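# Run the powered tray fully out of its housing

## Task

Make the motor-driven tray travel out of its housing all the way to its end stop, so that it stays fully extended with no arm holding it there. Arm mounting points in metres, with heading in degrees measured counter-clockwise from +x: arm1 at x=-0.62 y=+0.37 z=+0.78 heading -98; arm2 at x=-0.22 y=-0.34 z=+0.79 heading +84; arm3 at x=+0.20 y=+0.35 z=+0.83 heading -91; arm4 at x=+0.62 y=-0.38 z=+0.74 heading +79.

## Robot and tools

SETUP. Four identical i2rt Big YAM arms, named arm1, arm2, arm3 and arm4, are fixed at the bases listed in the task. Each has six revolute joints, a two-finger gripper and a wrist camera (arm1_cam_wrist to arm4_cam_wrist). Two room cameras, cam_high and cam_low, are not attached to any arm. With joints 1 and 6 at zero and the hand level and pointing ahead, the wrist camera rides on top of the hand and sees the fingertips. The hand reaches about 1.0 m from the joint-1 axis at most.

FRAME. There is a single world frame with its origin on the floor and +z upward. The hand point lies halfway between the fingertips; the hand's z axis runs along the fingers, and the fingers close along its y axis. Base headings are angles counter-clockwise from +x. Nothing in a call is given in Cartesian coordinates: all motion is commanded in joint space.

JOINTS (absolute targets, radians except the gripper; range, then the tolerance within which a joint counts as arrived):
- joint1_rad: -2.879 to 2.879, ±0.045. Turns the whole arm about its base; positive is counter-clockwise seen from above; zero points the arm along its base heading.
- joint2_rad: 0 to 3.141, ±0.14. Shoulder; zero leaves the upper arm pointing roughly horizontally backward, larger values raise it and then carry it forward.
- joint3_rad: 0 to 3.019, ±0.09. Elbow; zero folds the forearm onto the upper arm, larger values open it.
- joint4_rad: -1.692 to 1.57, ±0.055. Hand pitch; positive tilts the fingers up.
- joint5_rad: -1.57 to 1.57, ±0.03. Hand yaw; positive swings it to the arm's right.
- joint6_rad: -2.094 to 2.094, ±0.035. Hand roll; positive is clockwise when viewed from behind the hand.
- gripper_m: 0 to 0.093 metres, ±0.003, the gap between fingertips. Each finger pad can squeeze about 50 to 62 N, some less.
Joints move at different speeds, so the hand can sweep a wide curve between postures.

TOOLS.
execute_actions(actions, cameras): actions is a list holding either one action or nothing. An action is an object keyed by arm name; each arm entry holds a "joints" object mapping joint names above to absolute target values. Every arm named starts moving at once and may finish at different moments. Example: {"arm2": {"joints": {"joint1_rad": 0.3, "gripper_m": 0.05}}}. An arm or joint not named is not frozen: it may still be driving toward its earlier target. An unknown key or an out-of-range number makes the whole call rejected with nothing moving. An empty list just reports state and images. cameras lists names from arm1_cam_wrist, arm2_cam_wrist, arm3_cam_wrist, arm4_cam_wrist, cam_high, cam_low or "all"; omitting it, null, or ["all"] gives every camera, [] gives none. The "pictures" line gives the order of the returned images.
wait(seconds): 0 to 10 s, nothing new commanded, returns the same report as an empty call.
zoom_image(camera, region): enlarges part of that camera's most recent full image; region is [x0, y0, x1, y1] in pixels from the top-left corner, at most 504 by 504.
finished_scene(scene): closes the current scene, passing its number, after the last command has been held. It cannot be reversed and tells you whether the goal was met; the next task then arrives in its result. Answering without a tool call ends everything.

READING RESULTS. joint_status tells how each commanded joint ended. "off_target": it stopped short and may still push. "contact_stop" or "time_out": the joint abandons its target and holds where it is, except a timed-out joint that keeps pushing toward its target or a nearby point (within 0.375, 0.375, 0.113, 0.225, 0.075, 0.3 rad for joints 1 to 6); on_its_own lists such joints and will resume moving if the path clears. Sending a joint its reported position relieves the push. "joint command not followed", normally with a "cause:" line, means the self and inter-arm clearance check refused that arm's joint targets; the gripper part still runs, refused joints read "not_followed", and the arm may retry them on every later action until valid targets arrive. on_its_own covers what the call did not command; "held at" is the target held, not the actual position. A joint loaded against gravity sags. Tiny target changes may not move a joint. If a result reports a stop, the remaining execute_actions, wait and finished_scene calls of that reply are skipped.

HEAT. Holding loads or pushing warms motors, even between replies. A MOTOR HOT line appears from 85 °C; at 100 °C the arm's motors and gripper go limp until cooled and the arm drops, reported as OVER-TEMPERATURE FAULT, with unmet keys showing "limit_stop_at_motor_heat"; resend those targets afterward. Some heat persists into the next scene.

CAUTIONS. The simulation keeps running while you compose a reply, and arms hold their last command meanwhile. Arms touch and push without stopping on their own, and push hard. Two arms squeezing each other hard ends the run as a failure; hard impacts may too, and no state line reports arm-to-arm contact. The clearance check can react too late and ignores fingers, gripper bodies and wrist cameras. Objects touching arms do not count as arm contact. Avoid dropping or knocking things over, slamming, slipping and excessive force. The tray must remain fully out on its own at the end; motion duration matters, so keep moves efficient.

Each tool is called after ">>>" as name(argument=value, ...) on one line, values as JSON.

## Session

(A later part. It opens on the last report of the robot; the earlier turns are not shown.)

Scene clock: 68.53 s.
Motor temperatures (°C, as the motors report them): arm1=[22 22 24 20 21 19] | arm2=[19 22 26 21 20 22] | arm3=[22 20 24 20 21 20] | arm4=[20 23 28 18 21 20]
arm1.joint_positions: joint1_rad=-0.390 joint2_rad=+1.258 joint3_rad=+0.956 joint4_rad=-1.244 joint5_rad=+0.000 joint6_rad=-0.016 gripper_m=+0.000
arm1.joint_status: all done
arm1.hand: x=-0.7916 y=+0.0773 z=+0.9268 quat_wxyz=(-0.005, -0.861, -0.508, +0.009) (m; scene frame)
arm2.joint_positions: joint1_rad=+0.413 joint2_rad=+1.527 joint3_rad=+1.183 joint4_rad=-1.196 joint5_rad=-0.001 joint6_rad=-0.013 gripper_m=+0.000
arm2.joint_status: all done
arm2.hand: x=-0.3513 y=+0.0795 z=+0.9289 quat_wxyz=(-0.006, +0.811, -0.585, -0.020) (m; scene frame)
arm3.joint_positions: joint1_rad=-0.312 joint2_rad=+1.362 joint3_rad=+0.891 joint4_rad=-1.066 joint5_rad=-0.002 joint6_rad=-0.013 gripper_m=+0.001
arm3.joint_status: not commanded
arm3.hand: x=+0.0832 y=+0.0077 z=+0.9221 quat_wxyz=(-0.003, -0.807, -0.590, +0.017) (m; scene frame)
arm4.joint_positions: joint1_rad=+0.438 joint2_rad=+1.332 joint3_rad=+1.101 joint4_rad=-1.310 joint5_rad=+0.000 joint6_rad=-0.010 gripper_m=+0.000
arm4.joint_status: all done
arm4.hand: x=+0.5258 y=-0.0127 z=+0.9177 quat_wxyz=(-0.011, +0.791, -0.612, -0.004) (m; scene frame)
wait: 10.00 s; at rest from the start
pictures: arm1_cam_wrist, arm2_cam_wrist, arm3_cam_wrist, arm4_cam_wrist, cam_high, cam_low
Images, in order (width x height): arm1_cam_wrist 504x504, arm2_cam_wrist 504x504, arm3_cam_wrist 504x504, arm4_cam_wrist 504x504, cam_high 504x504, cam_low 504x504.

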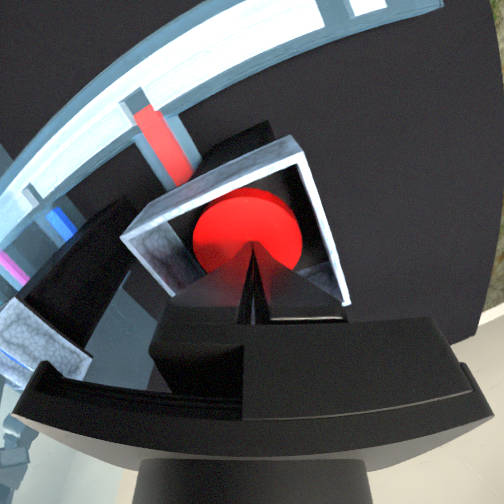

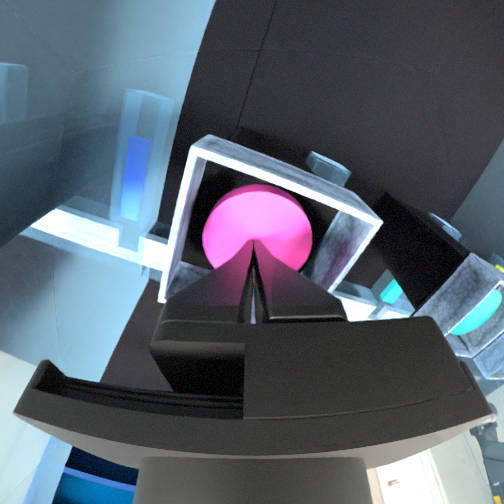

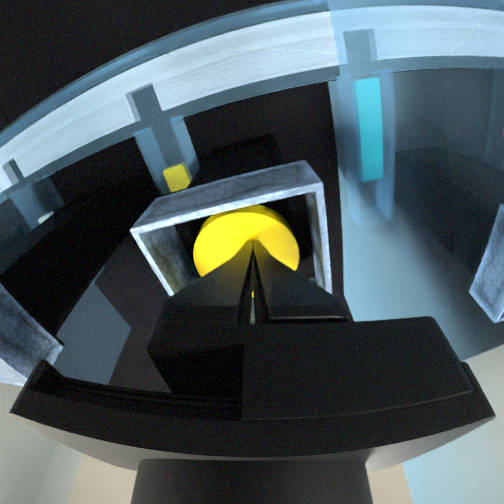

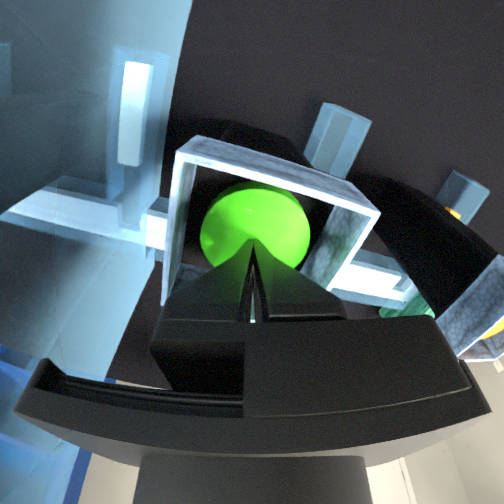

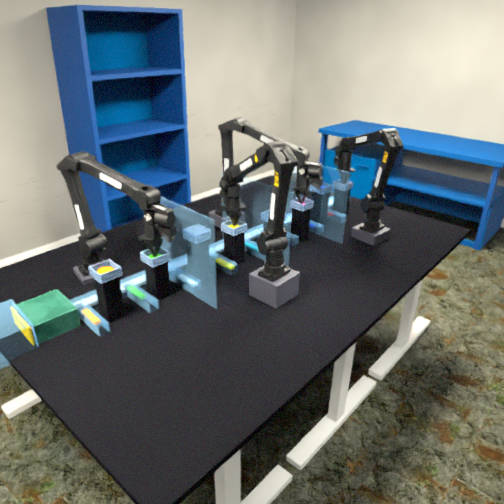

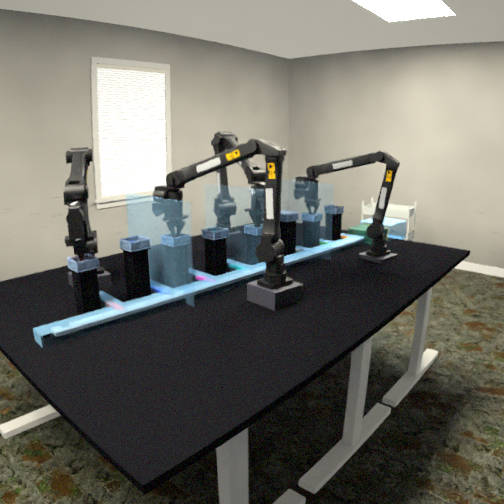

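>>> wait(seconds=8)

Scene clock: 76.77 s.
Motor temperatures (°C, as the motors report them): arm1=[22 22 24 20 21 19] | arm2=[19 22 26 21 20 22] | arm3=[22 20 24 20 21 20] | arm4=[20 23 28 18 21 20]
arm1.joint_positions: joint1_rad=-0.390 joint2_rad=+1.258 joint3_rad=+0.956 joint4_rad=-1.244 joint5_rad=+0.000 joint6_rad=-0.016 gripper_m=+0.000
arm1.joint_status: all done
arm1.hand: x=-0.7916 y=+0.0773 z=+0.9268 quat_wxyz=(-0.005, -0.861, -0.508, +0.009) (m; scene frame)
arm2.joint_positions: joint1_rad=+0.413 joint2_rad=+1.527 joint3_rad=+1.183 joint4_rad=-1.196 joint5_rad=-0.001 joint6_rad=-0.013 gripper_m=+0.000
arm2.joint_status: all done
arm2.hand: x=-0.3513 y=+0.0795 z=+0.9289 quat_wxyz=(-0.006, +0.811, -0.585, -0.020) (m; scene frame)
arm3.joint_positions: joint1_rad=-0.312 joint2_rad=+1.362 joint3_rad=+0.891 joint4_rad=-1.066 joint5_rad=-0.002 joint6_rad=-0.013 gripper_m=+0.001
arm3.joint_status: not commanded
arm3.hand: x=+0.0832 y=+0.0077 z=+0.9221 quat_wxyz=(-0.003, -0.807, -0.590, +0.017) (m; scene frame)
arm4.joint_positions: joint1_rad=+0.438 joint2_rad=+1.332 joint3_rad=+1.101 joint4_rad=-1.310 joint5_rad=+0.000 joint6_rad=-0.010 gripper_m=+0.000
arm4.joint_status: all done
arm4.hand: x=+0.5258 y=-0.0127 z=+0.9177 quat_wxyz=(-0.011, +0.791, -0.612, -0.004) (m; scene frame)
wait: 8.00 s; at rest by 0.03 s
pictures: arm1_cam_wrist, arm2_cam_wrist, arm3_cam_wrist, arm4_cam_wrist, cam_high, cam_low
Images, in order (width x height): arm1_cam_wrist 504x504, arm2_cam_wrist 504x504, arm3_cam_wrist 504x504, arm4_cam_wrist 504x504, cam_high 504x504, cam_low 504x504.

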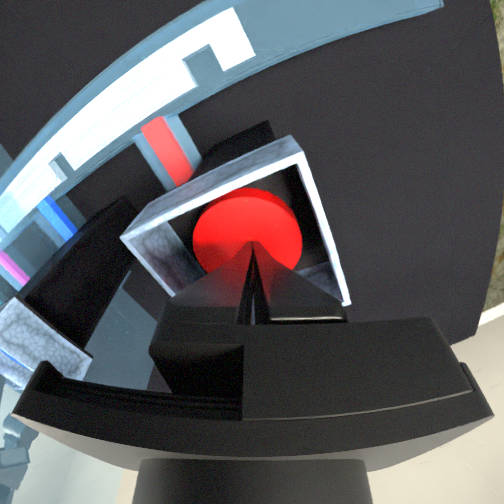

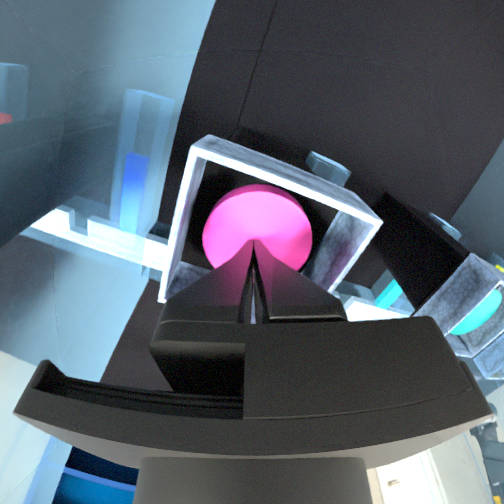

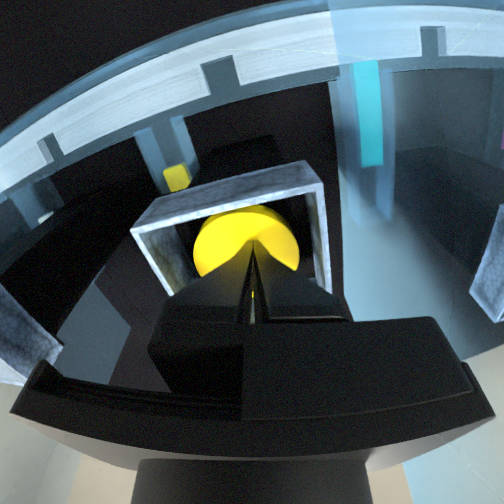

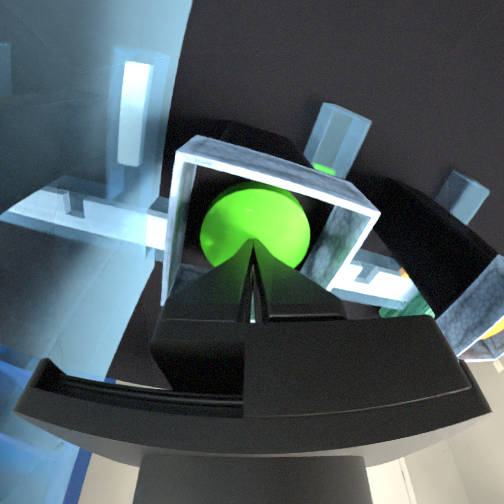

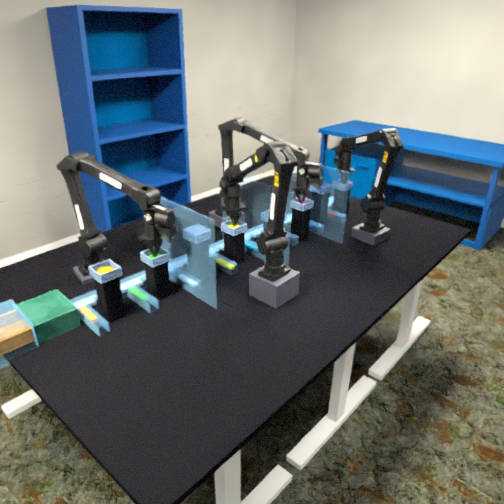

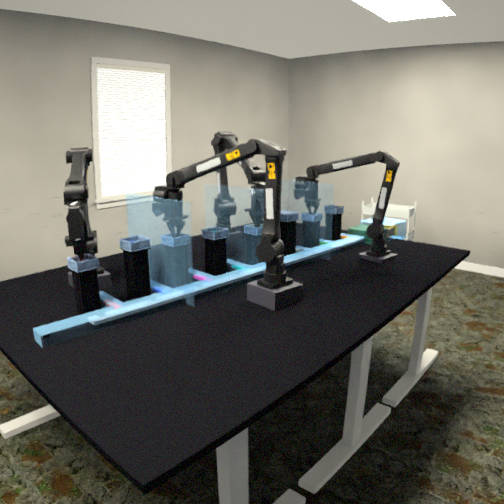

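The tray is moving; let it finish its run.

>>> wait(seconds=6)

Scene clock: 83.07 s.
Motor temperatures (°C, as the motors report them): arm1=[22 22 24 20 21 19] | arm2=[19 22 26 21 20 22] | arm3=[22 20 24 20 21 20] | arm4=[20 23 28 18 21 20]
arm1.joint_positions: joint1_rad=-0.390 joint2_rad=+1.258 joint3_rad=+0.956 joint4_rad=-1.244 joint5_rad=+0.000 joint6_rad=-0.016 gripper_m=+0.000
arm1.joint_status: all done
arm1.hand: x=-0.7916 y=+0.0773 z=+0.9268 quat_wxyz=(-0.005, -0.861, -0.508, +0.009) (m; scene frame)
arm2.joint_positions: joint1_rad=+0.413 joint2_rad=+1.527 joint3_rad=+1.183 joint4_rad=-1.196 joint5_rad=-0.001 joint6_rad=-0.013 gripper_m=+0.000
arm2.joint_status: all done
arm2.hand: x=-0.3513 y=+0.0795 z=+0.9289 quat_wxyz=(-0.006, +0.811, -0.585, -0.020) (m; scene frame)
arm3.joint_positions: joint1_rad=-0.312 joint2_rad=+1.362 joint3_rad=+0.891 joint4_rad=-1.066 joint5_rad=-0.002 joint6_rad=-0.013 gripper_m=+0.001
arm3.joint_status: not commanded
arm3.hand: x=+0.0832 y=+0.0077 z=+0.9221 quat_wxyz=(-0.003, -0.807, -0.590, +0.017) (m; scene frame)
arm4.joint_positions: joint1_rad=+0.438 joint2_rad=+1.332 joint3_rad=+1.101 joint4_rad=-1.310 joint5_rad=+0.000 joint6_rad=-0.010 gripper_m=+0.000
arm4.joint_status: all done
arm4.hand: x=+0.5258 y=-0.0127 z=+0.9177 quat_wxyz=(-0.011, +0.791, -0.612, -0.004) (m; scene frame)
wait: 6.00 s; at rest from the start
pictures: arm1_cam_wrist, arm2_cam_wrist, arm3_cam_wrist, arm4_cam_wrist, cam_high, cam_low
Images, in order (width x height): arm1_cam_wrist 504x504, arm2_cam_wrist 504x504, arm3_cam_wrist 504x504, arm4_cam_wrist 504x504, cam_high 504x504, cam_low 504x504.

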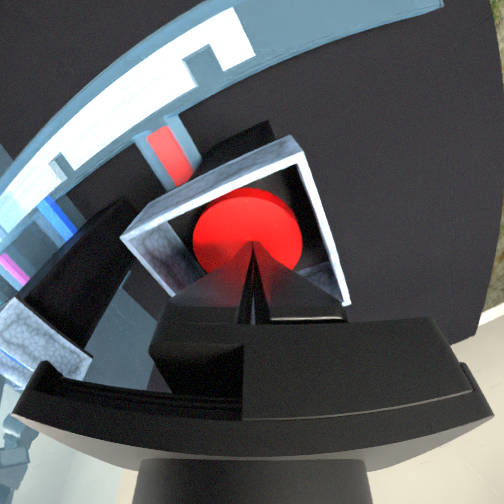

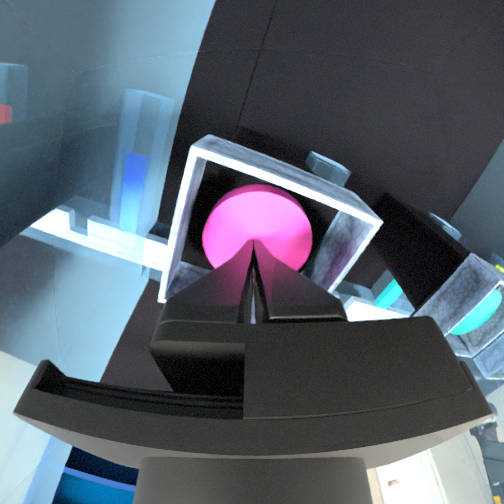

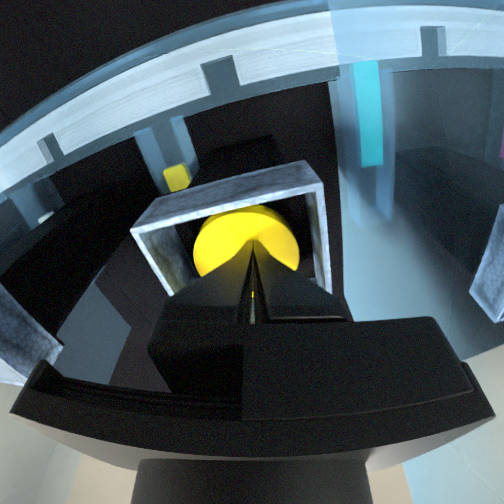

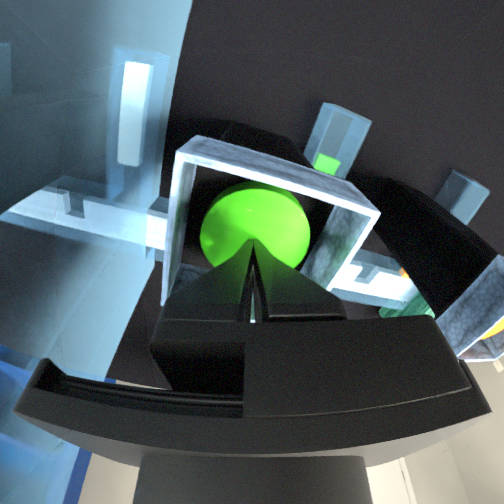

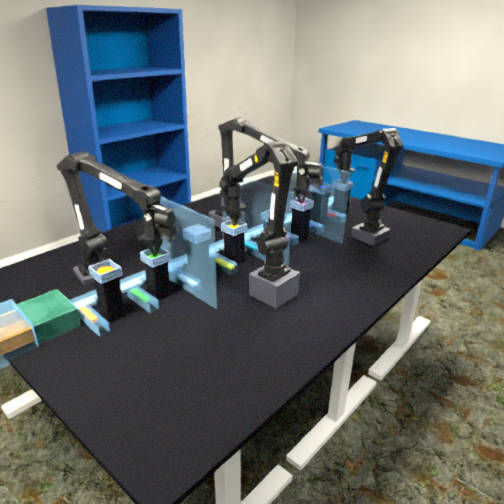

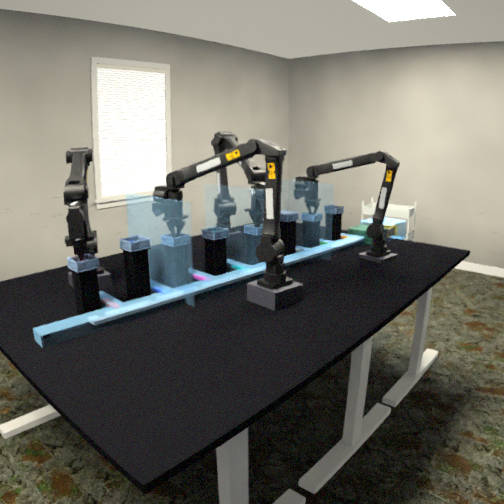

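>>> wait(seconds=10)

>>> execute_actions(actions=[{"arm1":{"joints":{"joint2_rad":1.205,"joint3_rad":1.185,"joint4_rad":-1.525}},"arm2":{"joints":{"joint2_rad":1.475,"joint3_rad":1.36,"joint4_rad":-1.43}},"arm4":{"joints":{"joint2_rad":1.325,"joint3_rad":1.36,"joint4_rad":-1.567}}}], cameras=[])

>>> execute_actions(actions=[{"arm1":{"joints":{"joint1_rad":0.30}},"arm2":{"joints":{"joint1_rad":-0.09}},"arm4":{"joints":{"joint1_rad":-0.147}}}], cameras=["arm1_cam_wrist","arm2_cam_wrist","arm4_cam_wrist"])

>>> execute_actions(actions=[{"arm1":{"joints":{"joint2_rad":1.175,"joint3_rad":0.93,"joint4_rad":-1.315}},"arm2":{"joints":{"joint2_rad":1.51,"joint3_rad":1.095,"joint4_rad":-1.155}},"arm4":{"joints":{"joint2_rad":1.36,"joint3_rad":1.135,"joint4_rad":-1.325}}}], cameras=["arm1_cam_wrist","arm2_cam_wrist","arm3_cam_wrist","arm4_cam_wrist"])

Scene clock: 96.57 s.
Motor temperatures (°C, as the motors report them): arm1=[22 22 24 20 21 19] | arm2=[19 22 26 21 20 22] | arm3=[22 20 24 20 21 20] | arm4=[20 23 28 18 21 20]
arm1.joint_positions: joint1_rad=-0.390 joint2_rad=+1.258 joint3_rad=+0.956 joint4_rad=-1.244 joint5_rad=+0.000 joint6_rad=-0.016 gripper_m=+0.000
arm1.joint_status: all done
arm1.hand: x=-0.7916 y=+0.0773 z=+0.9268 quat_wxyz=(-0.005, -0.861, -0.508, +0.009) (m; scene frame)
arm2.joint_positions: joint1_rad=+0.413 joint2_rad=+1.527 joint3_rad=+1.183 joint4_rad=-1.196 joint5_rad=-0.001 joint6_rad=-0.013 gripper_m=+0.000
arm2.joint_status: all done
arm2.hand: x=-0.3513 y=+0.0795 z=+0.9289 quat_wxyz=(-0.006, +0.811, -0.585, -0.020) (m; scene frame)
arm3.joint_positions: joint1_rad=-0.312 joint2_rad=+1.362 joint3_rad=+0.891 joint4_rad=-1.066 joint5_rad=-0.002 joint6_rad=-0.013 gripper_m=+0.001
arm3.joint_status: not commanded
arm3.hand: x=+0.0832 y=+0.0077 z=+0.9221 quat_wxyz=(-0.003, -0.807, -0.590, +0.017) (m; scene frame)
arm4.joint_positions: joint1_rad=+0.438 joint2_rad=+1.332 joint3_rad=+1.101 joint4_rad=-1.310 joint5_rad=+0.000 joint6_rad=-0.010 gripper_m=+0.000
arm4.joint_status: all done
arm4.hand: x=+0.5258 y=-0.0127 z=+0.9177 quat_wxyz=(-0.011, +0.791, -0.612, -0.004) (m; scene frame)
wait: 10.00 s; at rest from the start
pictures: arm1_cam_wrist, arm2_cam_wrist, arm3_cam_wrist, arm4_cam_wrist, cam_high, cam_low
Images, in order (width x height): arm1_cam_wrist 504x504, arm2_cam_wrist 504x504, arm3_cam_wrist 504x504, arm4_cam_wrist 504x504, cam_high 504x504, cam_low 504x504.

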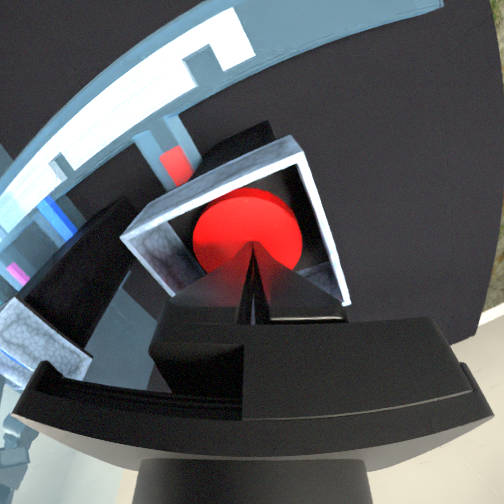

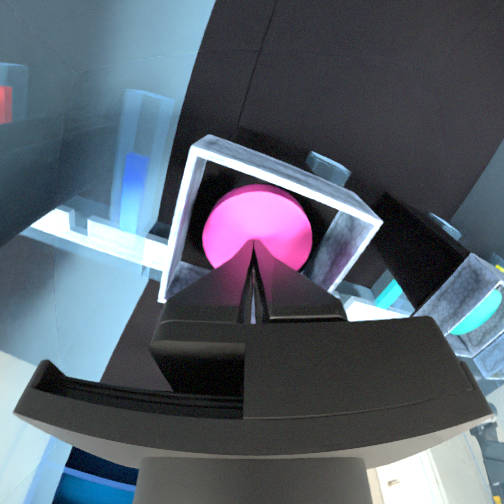

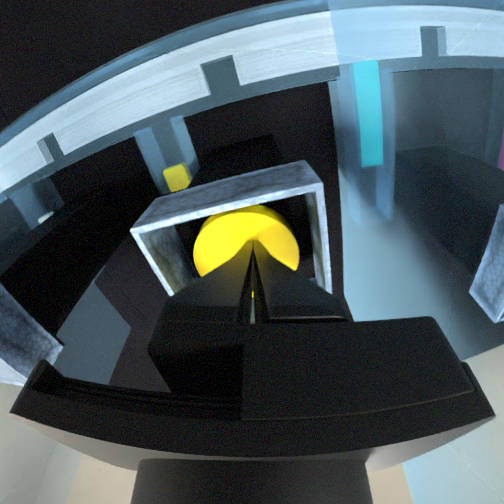

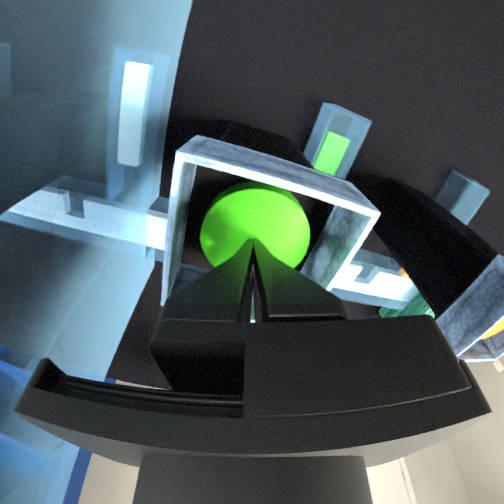

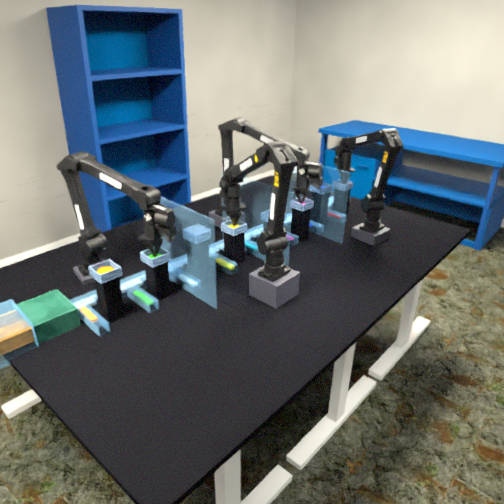

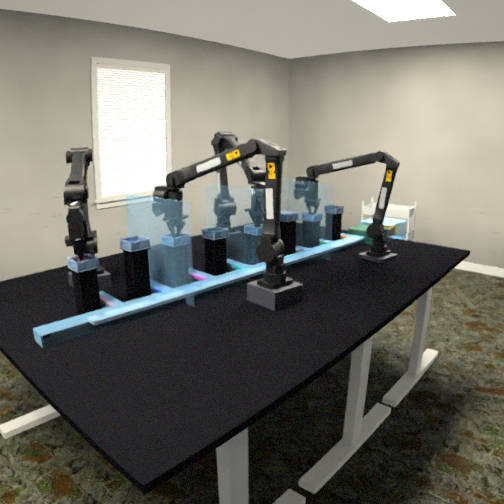

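Scene clock: 97.63 s.
Motor temperatures (°C, as the motors report them): arm1=[22 22 24 20 21 19] | arm2=[19 22 26 21 20 22] | arm3=[22 20 24 20 21 20] | arm4=[20 23 28 18 21 20]
arm1.joint_positions: joint1_rad=-0.390 joint2_rad=+1.217 joint3_rad=+1.141 joint4_rad=-1.512 joint5_rad=+0.000 joint6_rad=-0.016 gripper_m=+0.000
arm1.joint_status: all done
arm1.hand: x=-0.7869 y=+0.0852 z=+1.0090 quat_wxyz=(+0.005, -0.861, -0.508, -0.009) (m; scene frame)
arm2.joint_positions: joint1_rad=+0.413 joint2_rad=+1.475 joint3_rad=+1.319 joint4_rad=-1.416 joint5_rad=-0.001 joint6_rad=-0.013 gripper_m=+0.000
arm2.joint_status: all done
arm2.hand: x=-0.3473 y=+0.0697 z=+1.0002 quat_wxyz=(+0.003, +0.811, -0.585, -0.007) (m; scene frame)
arm3.joint_positions: joint1_rad=-0.312 joint2_rad=+1.362 joint3_rad=+0.891 joint4_rad=-1.066 joint5_rad=-0.002 joint6_rad=-0.013 gripper_m=+0.001
arm3.joint_status: not commanded
arm3.hand: x=+0.0832 y=+0.0077 z=+0.9221 quat_wxyz=(-0.003, -0.807, -0.590, +0.017) (m; scene frame)
arm4.joint_positions: joint1_rad=+0.438 joint2_rad=+1.331 joint3_rad=+1.319 joint4_rad=-1.554 joint5_rad=+0.000 joint6_rad=-0.010 gripper_m=+0.000
arm4.joint_status: all done
arm4.hand: x=+0.5238 y=-0.0085 z=+1.0007 quat_wxyz=(-0.003, +0.791, -0.612, +0.005) (m; scene frame)
pictures: none
No camera images: the call's "cameras" was empty. Leave "cameras" out to get every camera's image.

Scene clock: 98.90 s.
Motor temperatures (°C, as the motors report them): arm1=[22 22 25 20 21 19] | arm2=[19 22 26 21 20 22] | arm3=[22 20 24 20 21 20] | arm4=[20 23 28 18 21 20]
arm1.joint_positions: joint1_rad=+0.295 joint2_rad=+1.217 joint3_rad=+1.141 joint4_rad=-1.512 joint5_rad=+0.000 joint6_rad=-0.015 gripper_m=+0.000
arm1.joint_status: all done
arm1.hand: x=-0.5682 y=+0.0454 z=+1.0091 quat_wxyz=(+0.007, -0.641, -0.767, -0.007) (m; scene frame)
arm2.joint_positions: joint1_rad=-0.098 joint2_rad=+1.475 joint3_rad=+1.319 joint4_rad=-1.416 joint5_rad=+0.001 joint6_rad=-0.012 gripper_m=+0.000
arm2.joint_status: all done
arm2.hand: x=-0.1301 y=+0.0810 z=+0.9971 quat_wxyz=(+0.004, +0.637, -0.771, -0.006) (m; scene frame)
arm3.joint_positions: joint1_rad=-0.312 joint2_rad=+1.362 joint3_rad=+0.891 joint4_rad=-1.066 joint5_rad=-0.002 joint6_rad=-0.013 gripper_m=+0.001
arm3.joint_status: not commanded
arm3.hand: x=+0.0832 y=+0.0077 z=+0.9221 quat_wxyz=(-0.003, -0.807, -0.590, +0.017) (m; scene frame)
arm4.joint_positions: joint1_rad=-0.153 joint2_rad=+1.331 joint3_rad=+1.319 joint4_rad=-1.554 joint5_rad=+0.000 joint6_rad=-0.010 gripper_m=+0.000
arm4.joint_status: all done
arm4.hand: x=+0.7454 y=-0.0204 z=+1.0039 quat_wxyz=(-0.006, +0.578, -0.816, +0.005) (m; scene frame)
pictures: arm1_cam_wrist, arm2_cam_wrist, arm4_cam_wrist
Images, in order (width x height): arm1_cam_wrist 504x504, arm2_cam_wrist 504x504, arm4_cam_wrist 504x504.

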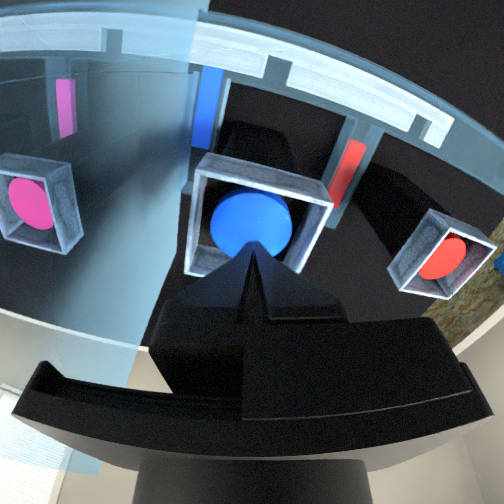

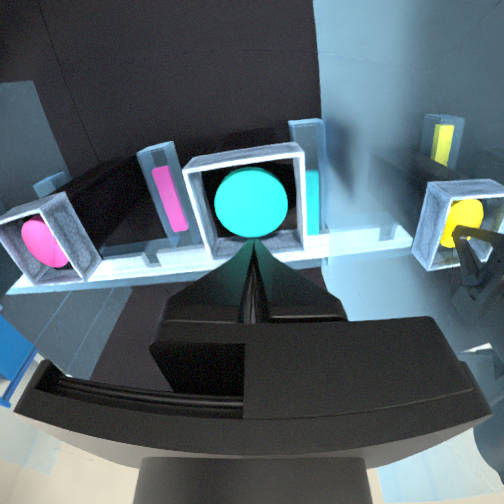

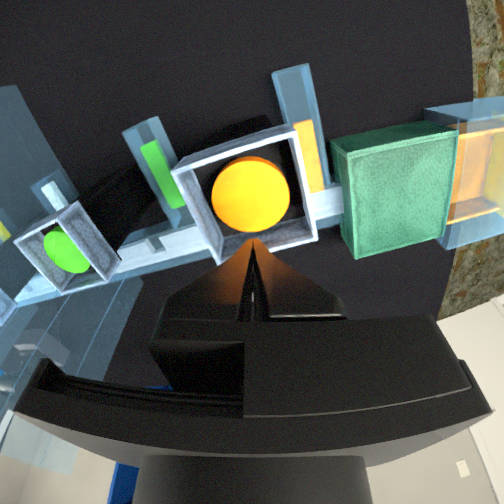

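Scene clock: 99.90 s.
Motor temperatures (°C, as the motors report them): arm1=[22 22 25 20 21 19] | arm2=[19 22 26 21 20 22] | arm3=[22 20 24 20 21 20] | arm4=[20 23 28 18 21 20]
arm1.joint_positions: joint1_rad=+0.295 joint2_rad=+1.165 joint3_rad=+0.961 joint4_rad=-1.328 joint5_rad=+0.000 joint6_rad=-0.015 gripper_m=+0.000
arm1.joint_status: all done
arm1.hand: x=-0.5703 y=+0.0582 z=+0.9564 quat_wxyz=(-0.014, -0.641, -0.767, +0.011) (m; scene frame)
arm2.joint_positions: joint1_rad=-0.098 joint2_rad=+1.488 joint3_rad=+1.116 joint4_rad=-1.178 joint5_rad=+0.001 joint6_rad=-0.012 gripper_m=+0.000
arm2.joint_status: all done
arm2.hand: x=-0.1335 y=+0.0704 z=+0.9176 quat_wxyz=(-0.004, +0.637, -0.771, -0.013) (m; scene frame)
arm3.joint_positions: joint1_rad=-0.312 joint2_rad=+1.362 joint3_rad=+0.891 joint4_rad=-1.066 joint5_rad=-0.002 joint6_rad=-0.013 gripper_m=+0.001
arm3.joint_status: not commanded
arm3.hand: x=+0.0832 y=+0.0077 z=+0.9221 quat_wxyz=(-0.003, -0.807, -0.590, +0.017) (m; scene frame)
arm4.joint_positions: joint1_rad=-0.153 joint2_rad=+1.342 joint3_rad=+1.147 joint4_rad=-1.348 joint5_rad=+0.000 joint6_rad=-0.010 gripper_m=+0.000
arm4.joint_status: all done
arm4.hand: x=+0.7473 y=-0.0183 z=+0.9345 quat_wxyz=(-0.015, +0.578, -0.816, -0.001) (m; scene frame)
pictures: arm1_cam_wrist, arm2_cam_wrist, arm3_cam_wrist, arm4_cam_wrist
Images, in order (width x height): arm1_cam_wrist 504x504, arm2_cam_wrist 504x504, arm3_cam_wrist 504x504, arm4_cam_wrist 504x504.

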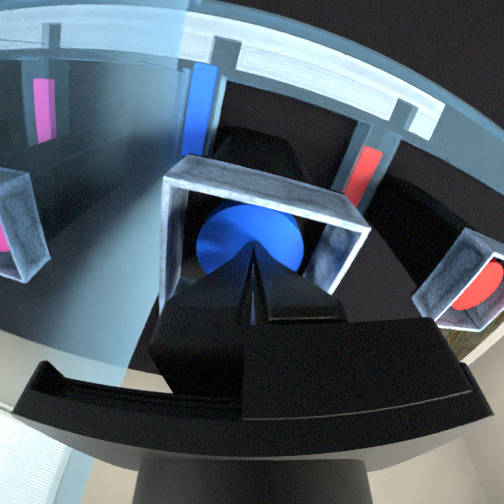

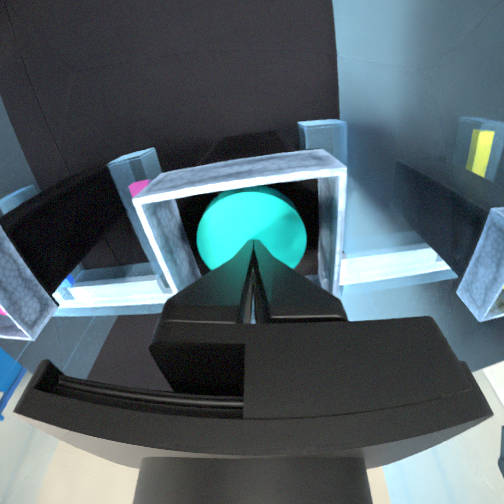

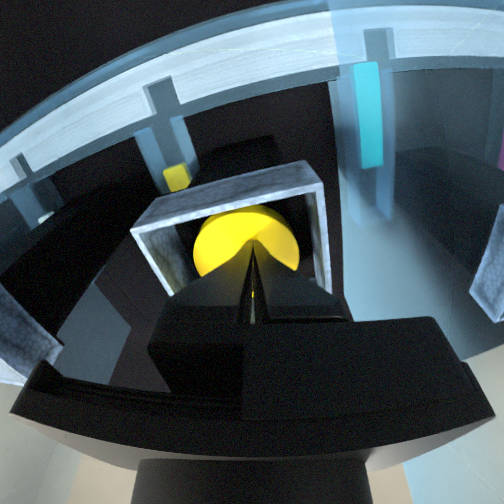

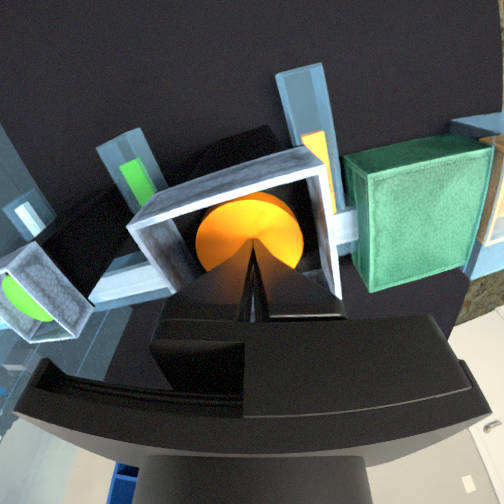

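>>> execute_actions(actions=[])

Scene clock: 102.47 s.
Motor temperatures (°C, as the motors report them): arm1=[22 22 24 20 21 19] | arm2=[19 22 26 21 20 22] | arm3=[22 20 24 20 21 20] | arm4=[20 23 28 18 21 20]
arm1.joint_positions: joint1_rad=+0.295 joint2_rad=+1.165 joint3_rad=+0.961 joint4_rad=-1.328 joint5_rad=+0.000 joint6_rad=-0.015 gripper_m=+0.000
arm1.joint_status: all done
arm1.hand: x=-0.5703 y=+0.0582 z=+0.9564 quat_wxyz=(-0.014, -0.641, -0.767, +0.011) (m; scene frame)
arm2.joint_positions: joint1_rad=-0.098 joint2_rad=+1.488 joint3_rad=+1.116 joint4_rad=-1.178 joint5_rad=+0.001 joint6_rad=-0.012 gripper_m=+0.000
arm2.joint_status: all done
arm2.hand: x=-0.1335 y=+0.0704 z=+0.9176 quat_wxyz=(-0.004, +0.637, -0.771, -0.013) (m; scene frame)
arm3.joint_positions: joint1_rad=-0.312 joint2_rad=+1.362 joint3_rad=+0.891 joint4_rad=-1.066 joint5_rad=-0.002 joint6_rad=-0.013 gripper_m=+0.001
arm3.joint_status: not commanded
arm3.hand: x=+0.0832 y=+0.0077 z=+0.9221 quat_wxyz=(-0.003, -0.807, -0.590, +0.017) (m; scene frame)
arm4.joint_positions: joint1_rad=-0.153 joint2_rad=+1.342 joint3_rad=+1.147 joint4_rad=-1.348 joint5_rad=+0.000 joint6_rad=-0.010 gripper_m=+0.000
arm4.joint_status: all done
arm4.hand: x=+0.7473 y=-0.0183 z=+0.9345 quat_wxyz=(-0.015, +0.578, -0.816, -0.001) (m; scene frame)
pictures: arm1_cam_wrist, arm2_cam_wrist, arm3_cam_wrist, arm4_cam_wrist, cam_high, cam_low
Images, in order (width x height): arm1_cam_wrist 504x504, arm2_cam_wrist 504x504, arm3_cam_wrist 504x504, arm4_cam_wrist 504x504, cam_high 504x504, cam_low 504x504.

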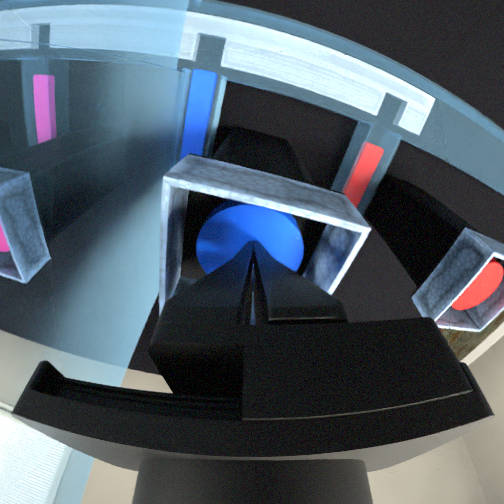

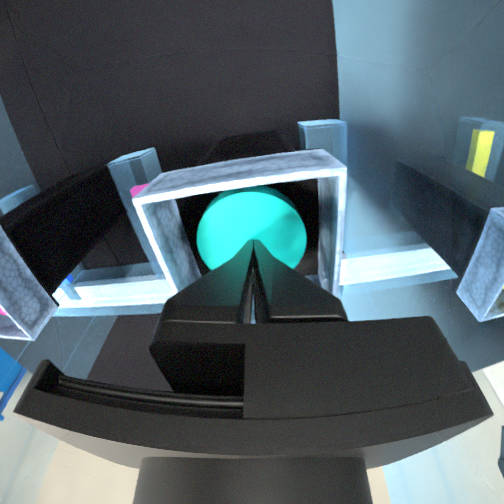

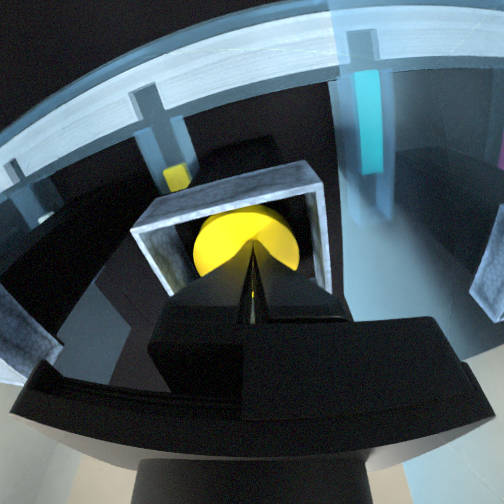

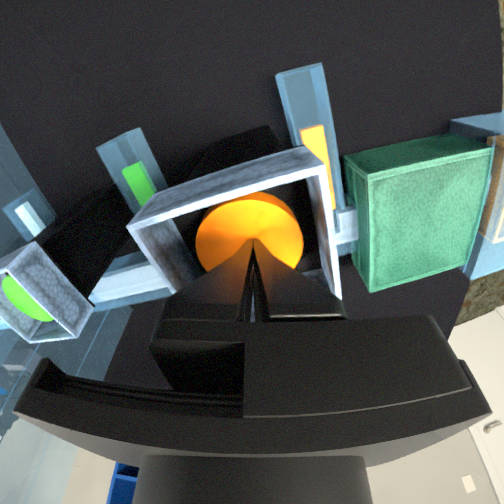

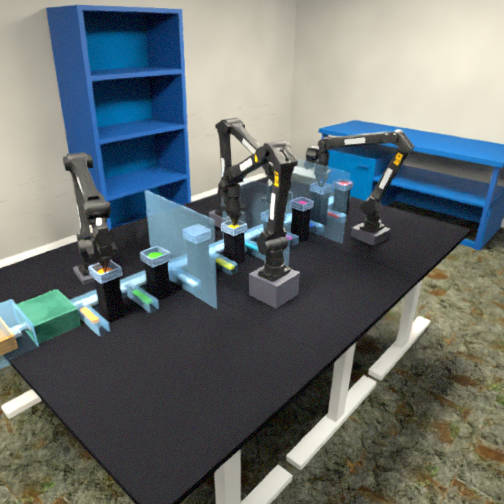

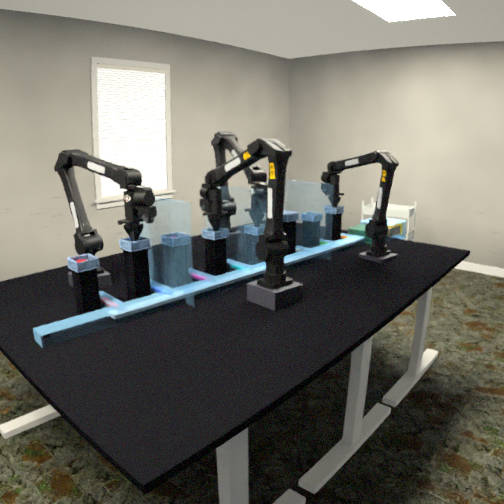

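Notches look aligned. A short wait to confirm it has stopped.

>>> wait(seconds=2)

Scene clock: 105.53 s.
Motor temperatures (°C, as the motors report them): arm1=[22 22 24 20 21 19] | arm2=[19 22 26 21 20 22] | arm3=[22 20 24 20 21 20] | arm4=[20 23 28 18 21 20]
arm1.joint_positions: joint1_rad=+0.295 joint2_rad=+1.165 joint3_rad=+0.961 joint4_rad=-1.328 joint5_rad=+0.000 joint6_rad=-0.015 gripper_m=+0.000
arm1.joint_status: all done
arm1.hand: x=-0.5703 y=+0.0582 z=+0.9564 quat_wxyz=(-0.014, -0.641, -0.767, +0.011) (m; scene frame)
arm2.joint_positions: joint1_rad=-0.098 joint2_rad=+1.488 joint3_rad=+1.116 joint4_rad=-1.178 joint5_rad=+0.001 joint6_rad=-0.012 gripper_m=+0.000
arm2.joint_status: all done
arm2.hand: x=-0.1335 y=+0.0704 z=+0.9176 quat_wxyz=(-0.004, +0.637, -0.771, -0.013) (m; scene frame)
arm3.joint_positions: joint1_rad=-0.312 joint2_rad=+1.362 joint3_rad=+0.891 joint4_rad=-1.066 joint5_rad=-0.002 joint6_rad=-0.013 gripper_m=+0.001
arm3.joint_status: not commanded
arm3.hand: x=+0.0832 y=+0.0077 z=+0.9221 quat_wxyz=(-0.003, -0.807, -0.590, +0.017) (m; scene frame)
arm4.joint_positions: joint1_rad=-0.153 joint2_rad=+1.342 joint3_rad=+1.147 joint4_rad=-1.348 joint5_rad=+0.000 joint6_rad=-0.010 gripper_m=+0.000
arm4.joint_status: all done
arm4.hand: x=+0.7473 y=-0.0183 z=+0.9345 quat_wxyz=(-0.015, +0.578, -0.816, -0.001) (m; scene frame)
wait: 2.00 s; at rest from the start
pictures: arm1_cam_wrist, arm2_cam_wrist, arm3_cam_wrist, arm4_cam_wrist, cam_high, cam_low
Images, in order (width x height): arm1_cam_wrist 504x504, arm2_cam_wrist 504x504, arm3_cam_wrist 504x504, arm4_cam_wrist 504x504, cam_high 504x504, cam_low 504x504.

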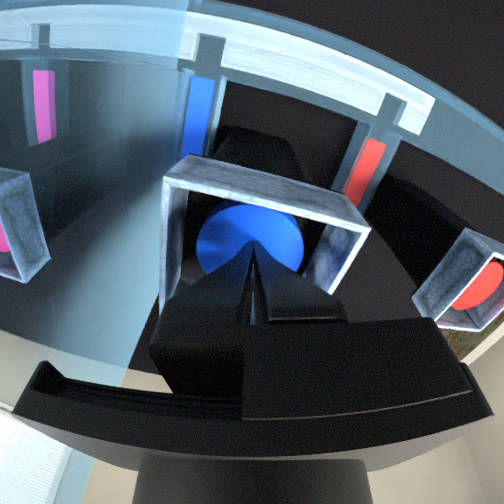

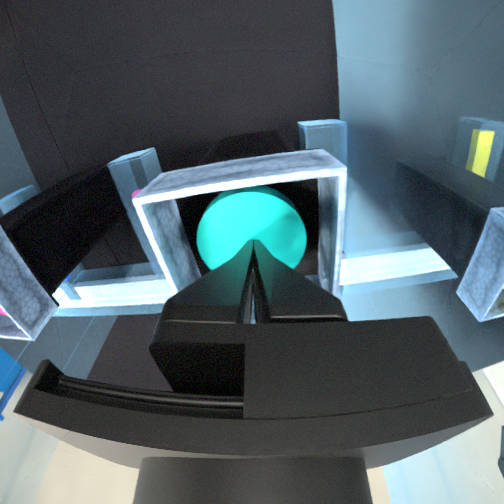

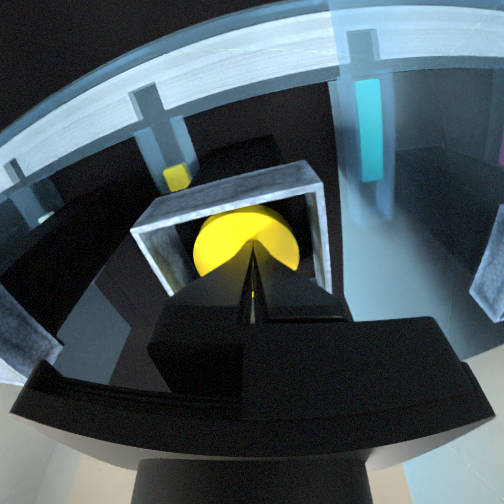

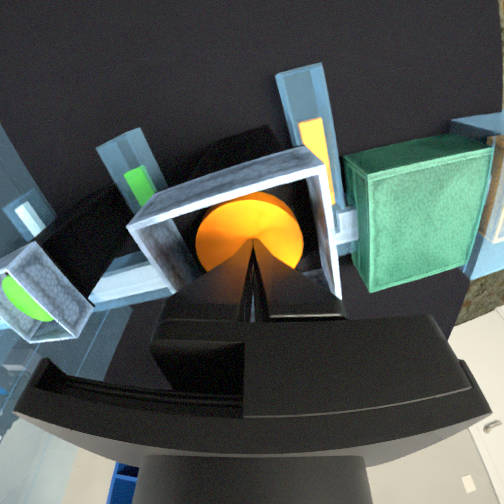

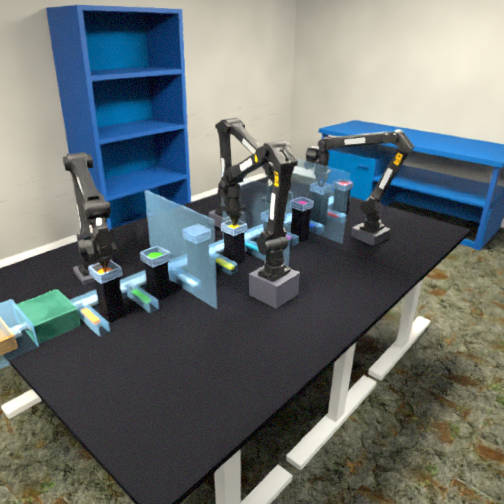

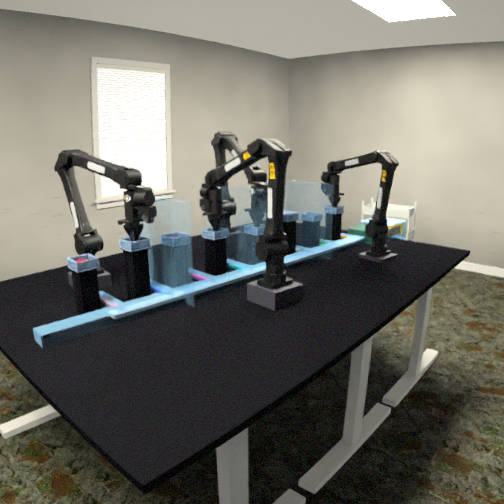

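The tray has stopped at its end with all bolts clear. Lifting off the buttons.

>>> execute_actions(actions=[{"arm1":{"joints":{"joint3_rad":1.07,"joint4_rad":-1.43}},"arm2":{"joints":{"joint3_rad":1.23,"joint4_rad":-1.28}},"arm3":{"joints":{"joint3_rad":1.01,"joint4_rad":-1.17}},"arm4":{"joints":{"joint3_rad":1.27,"joint4_rad":-1.45}}}], cameras=["arm1_cam_wrist","cam_high"])

Scene clock: 107.33 s.
Motor temperatures (°C, as the motors report them): arm1=[22 22 24 20 21 19] | arm2=[19 22 27 21 20 22] | arm3=[22 20 24 20 21 20] | arm4=[20 23 28 18 21 20]
arm1.joint_positions: joint1_rad=+0.295 joint2_rad=+1.165 joint3_rad=+1.015 joint4_rad=-1.417 joint5_rad=+0.000 joint6_rad=-0.015 gripper_m=+0.000
arm1.joint_status: all done
arm1.hand: x=-0.5710 y=+0.0628 z=+0.9769 quat_wxyz=(-0.001, -0.641, -0.767, +0.000) (m; scene frame)
arm2.joint_positions: joint1_rad=-0.098 joint2_rad=+1.488 joint3_rad=+1.183 joint4_rad=-1.266 joint5_rad=+0.001 joint6_rad=-0.012 gripper_m=+0.000
arm2.joint_status: all done
arm2.hand: x=-0.1324 y=+0.0736 z=+0.9417 quat_wxyz=(+0.004, +0.637, -0.771, -0.006) (m; scene frame)
arm3.joint_positions: joint1_rad=-0.312 joint2_rad=+1.370 joint3_rad=+0.957 joint4_rad=-1.162 joint5_rad=-0.002 joint6_rad=-0.013 gripper_m=+0.001
arm3.joint_status: all done
arm3.hand: x=+0.0824 y=+0.0043 z=+0.9423 quat_wxyz=(+0.007, -0.808, -0.590, +0.002) (m; scene frame)
arm4.joint_positions: joint1_rad=-0.153 joint2_rad=+1.344 joint3_rad=+1.217 joint4_rad=-1.437 joint5_rad=+0.000 joint6_rad=-0.010 gripper_m=+0.000
arm4.joint_status: all done
arm4.hand: x=+0.7468 y=-0.0185 z=+0.9599 quat_wxyz=(-0.006, +0.578, -0.816, +0.005) (m; scene frame)
pictures: arm1_cam_wrist, cam_high
Images, in order (width x height): arm1_cam_wrist 504x504, cam_high 504x504.

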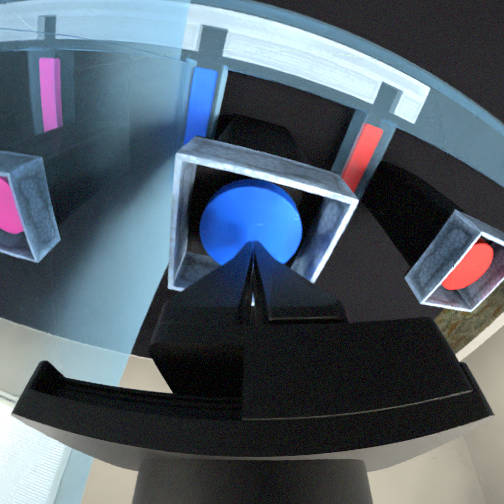

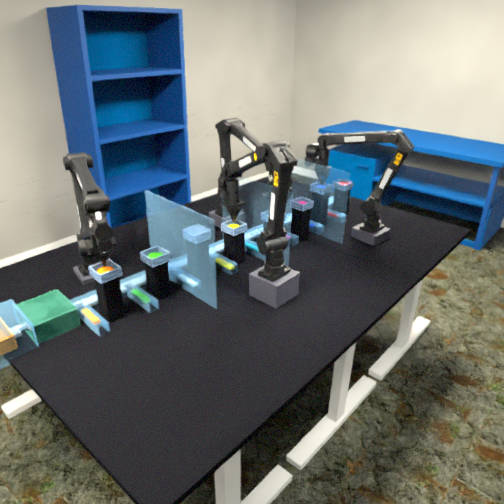

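>>> finished_scene(scene=2)

The scene is finished: the task was done.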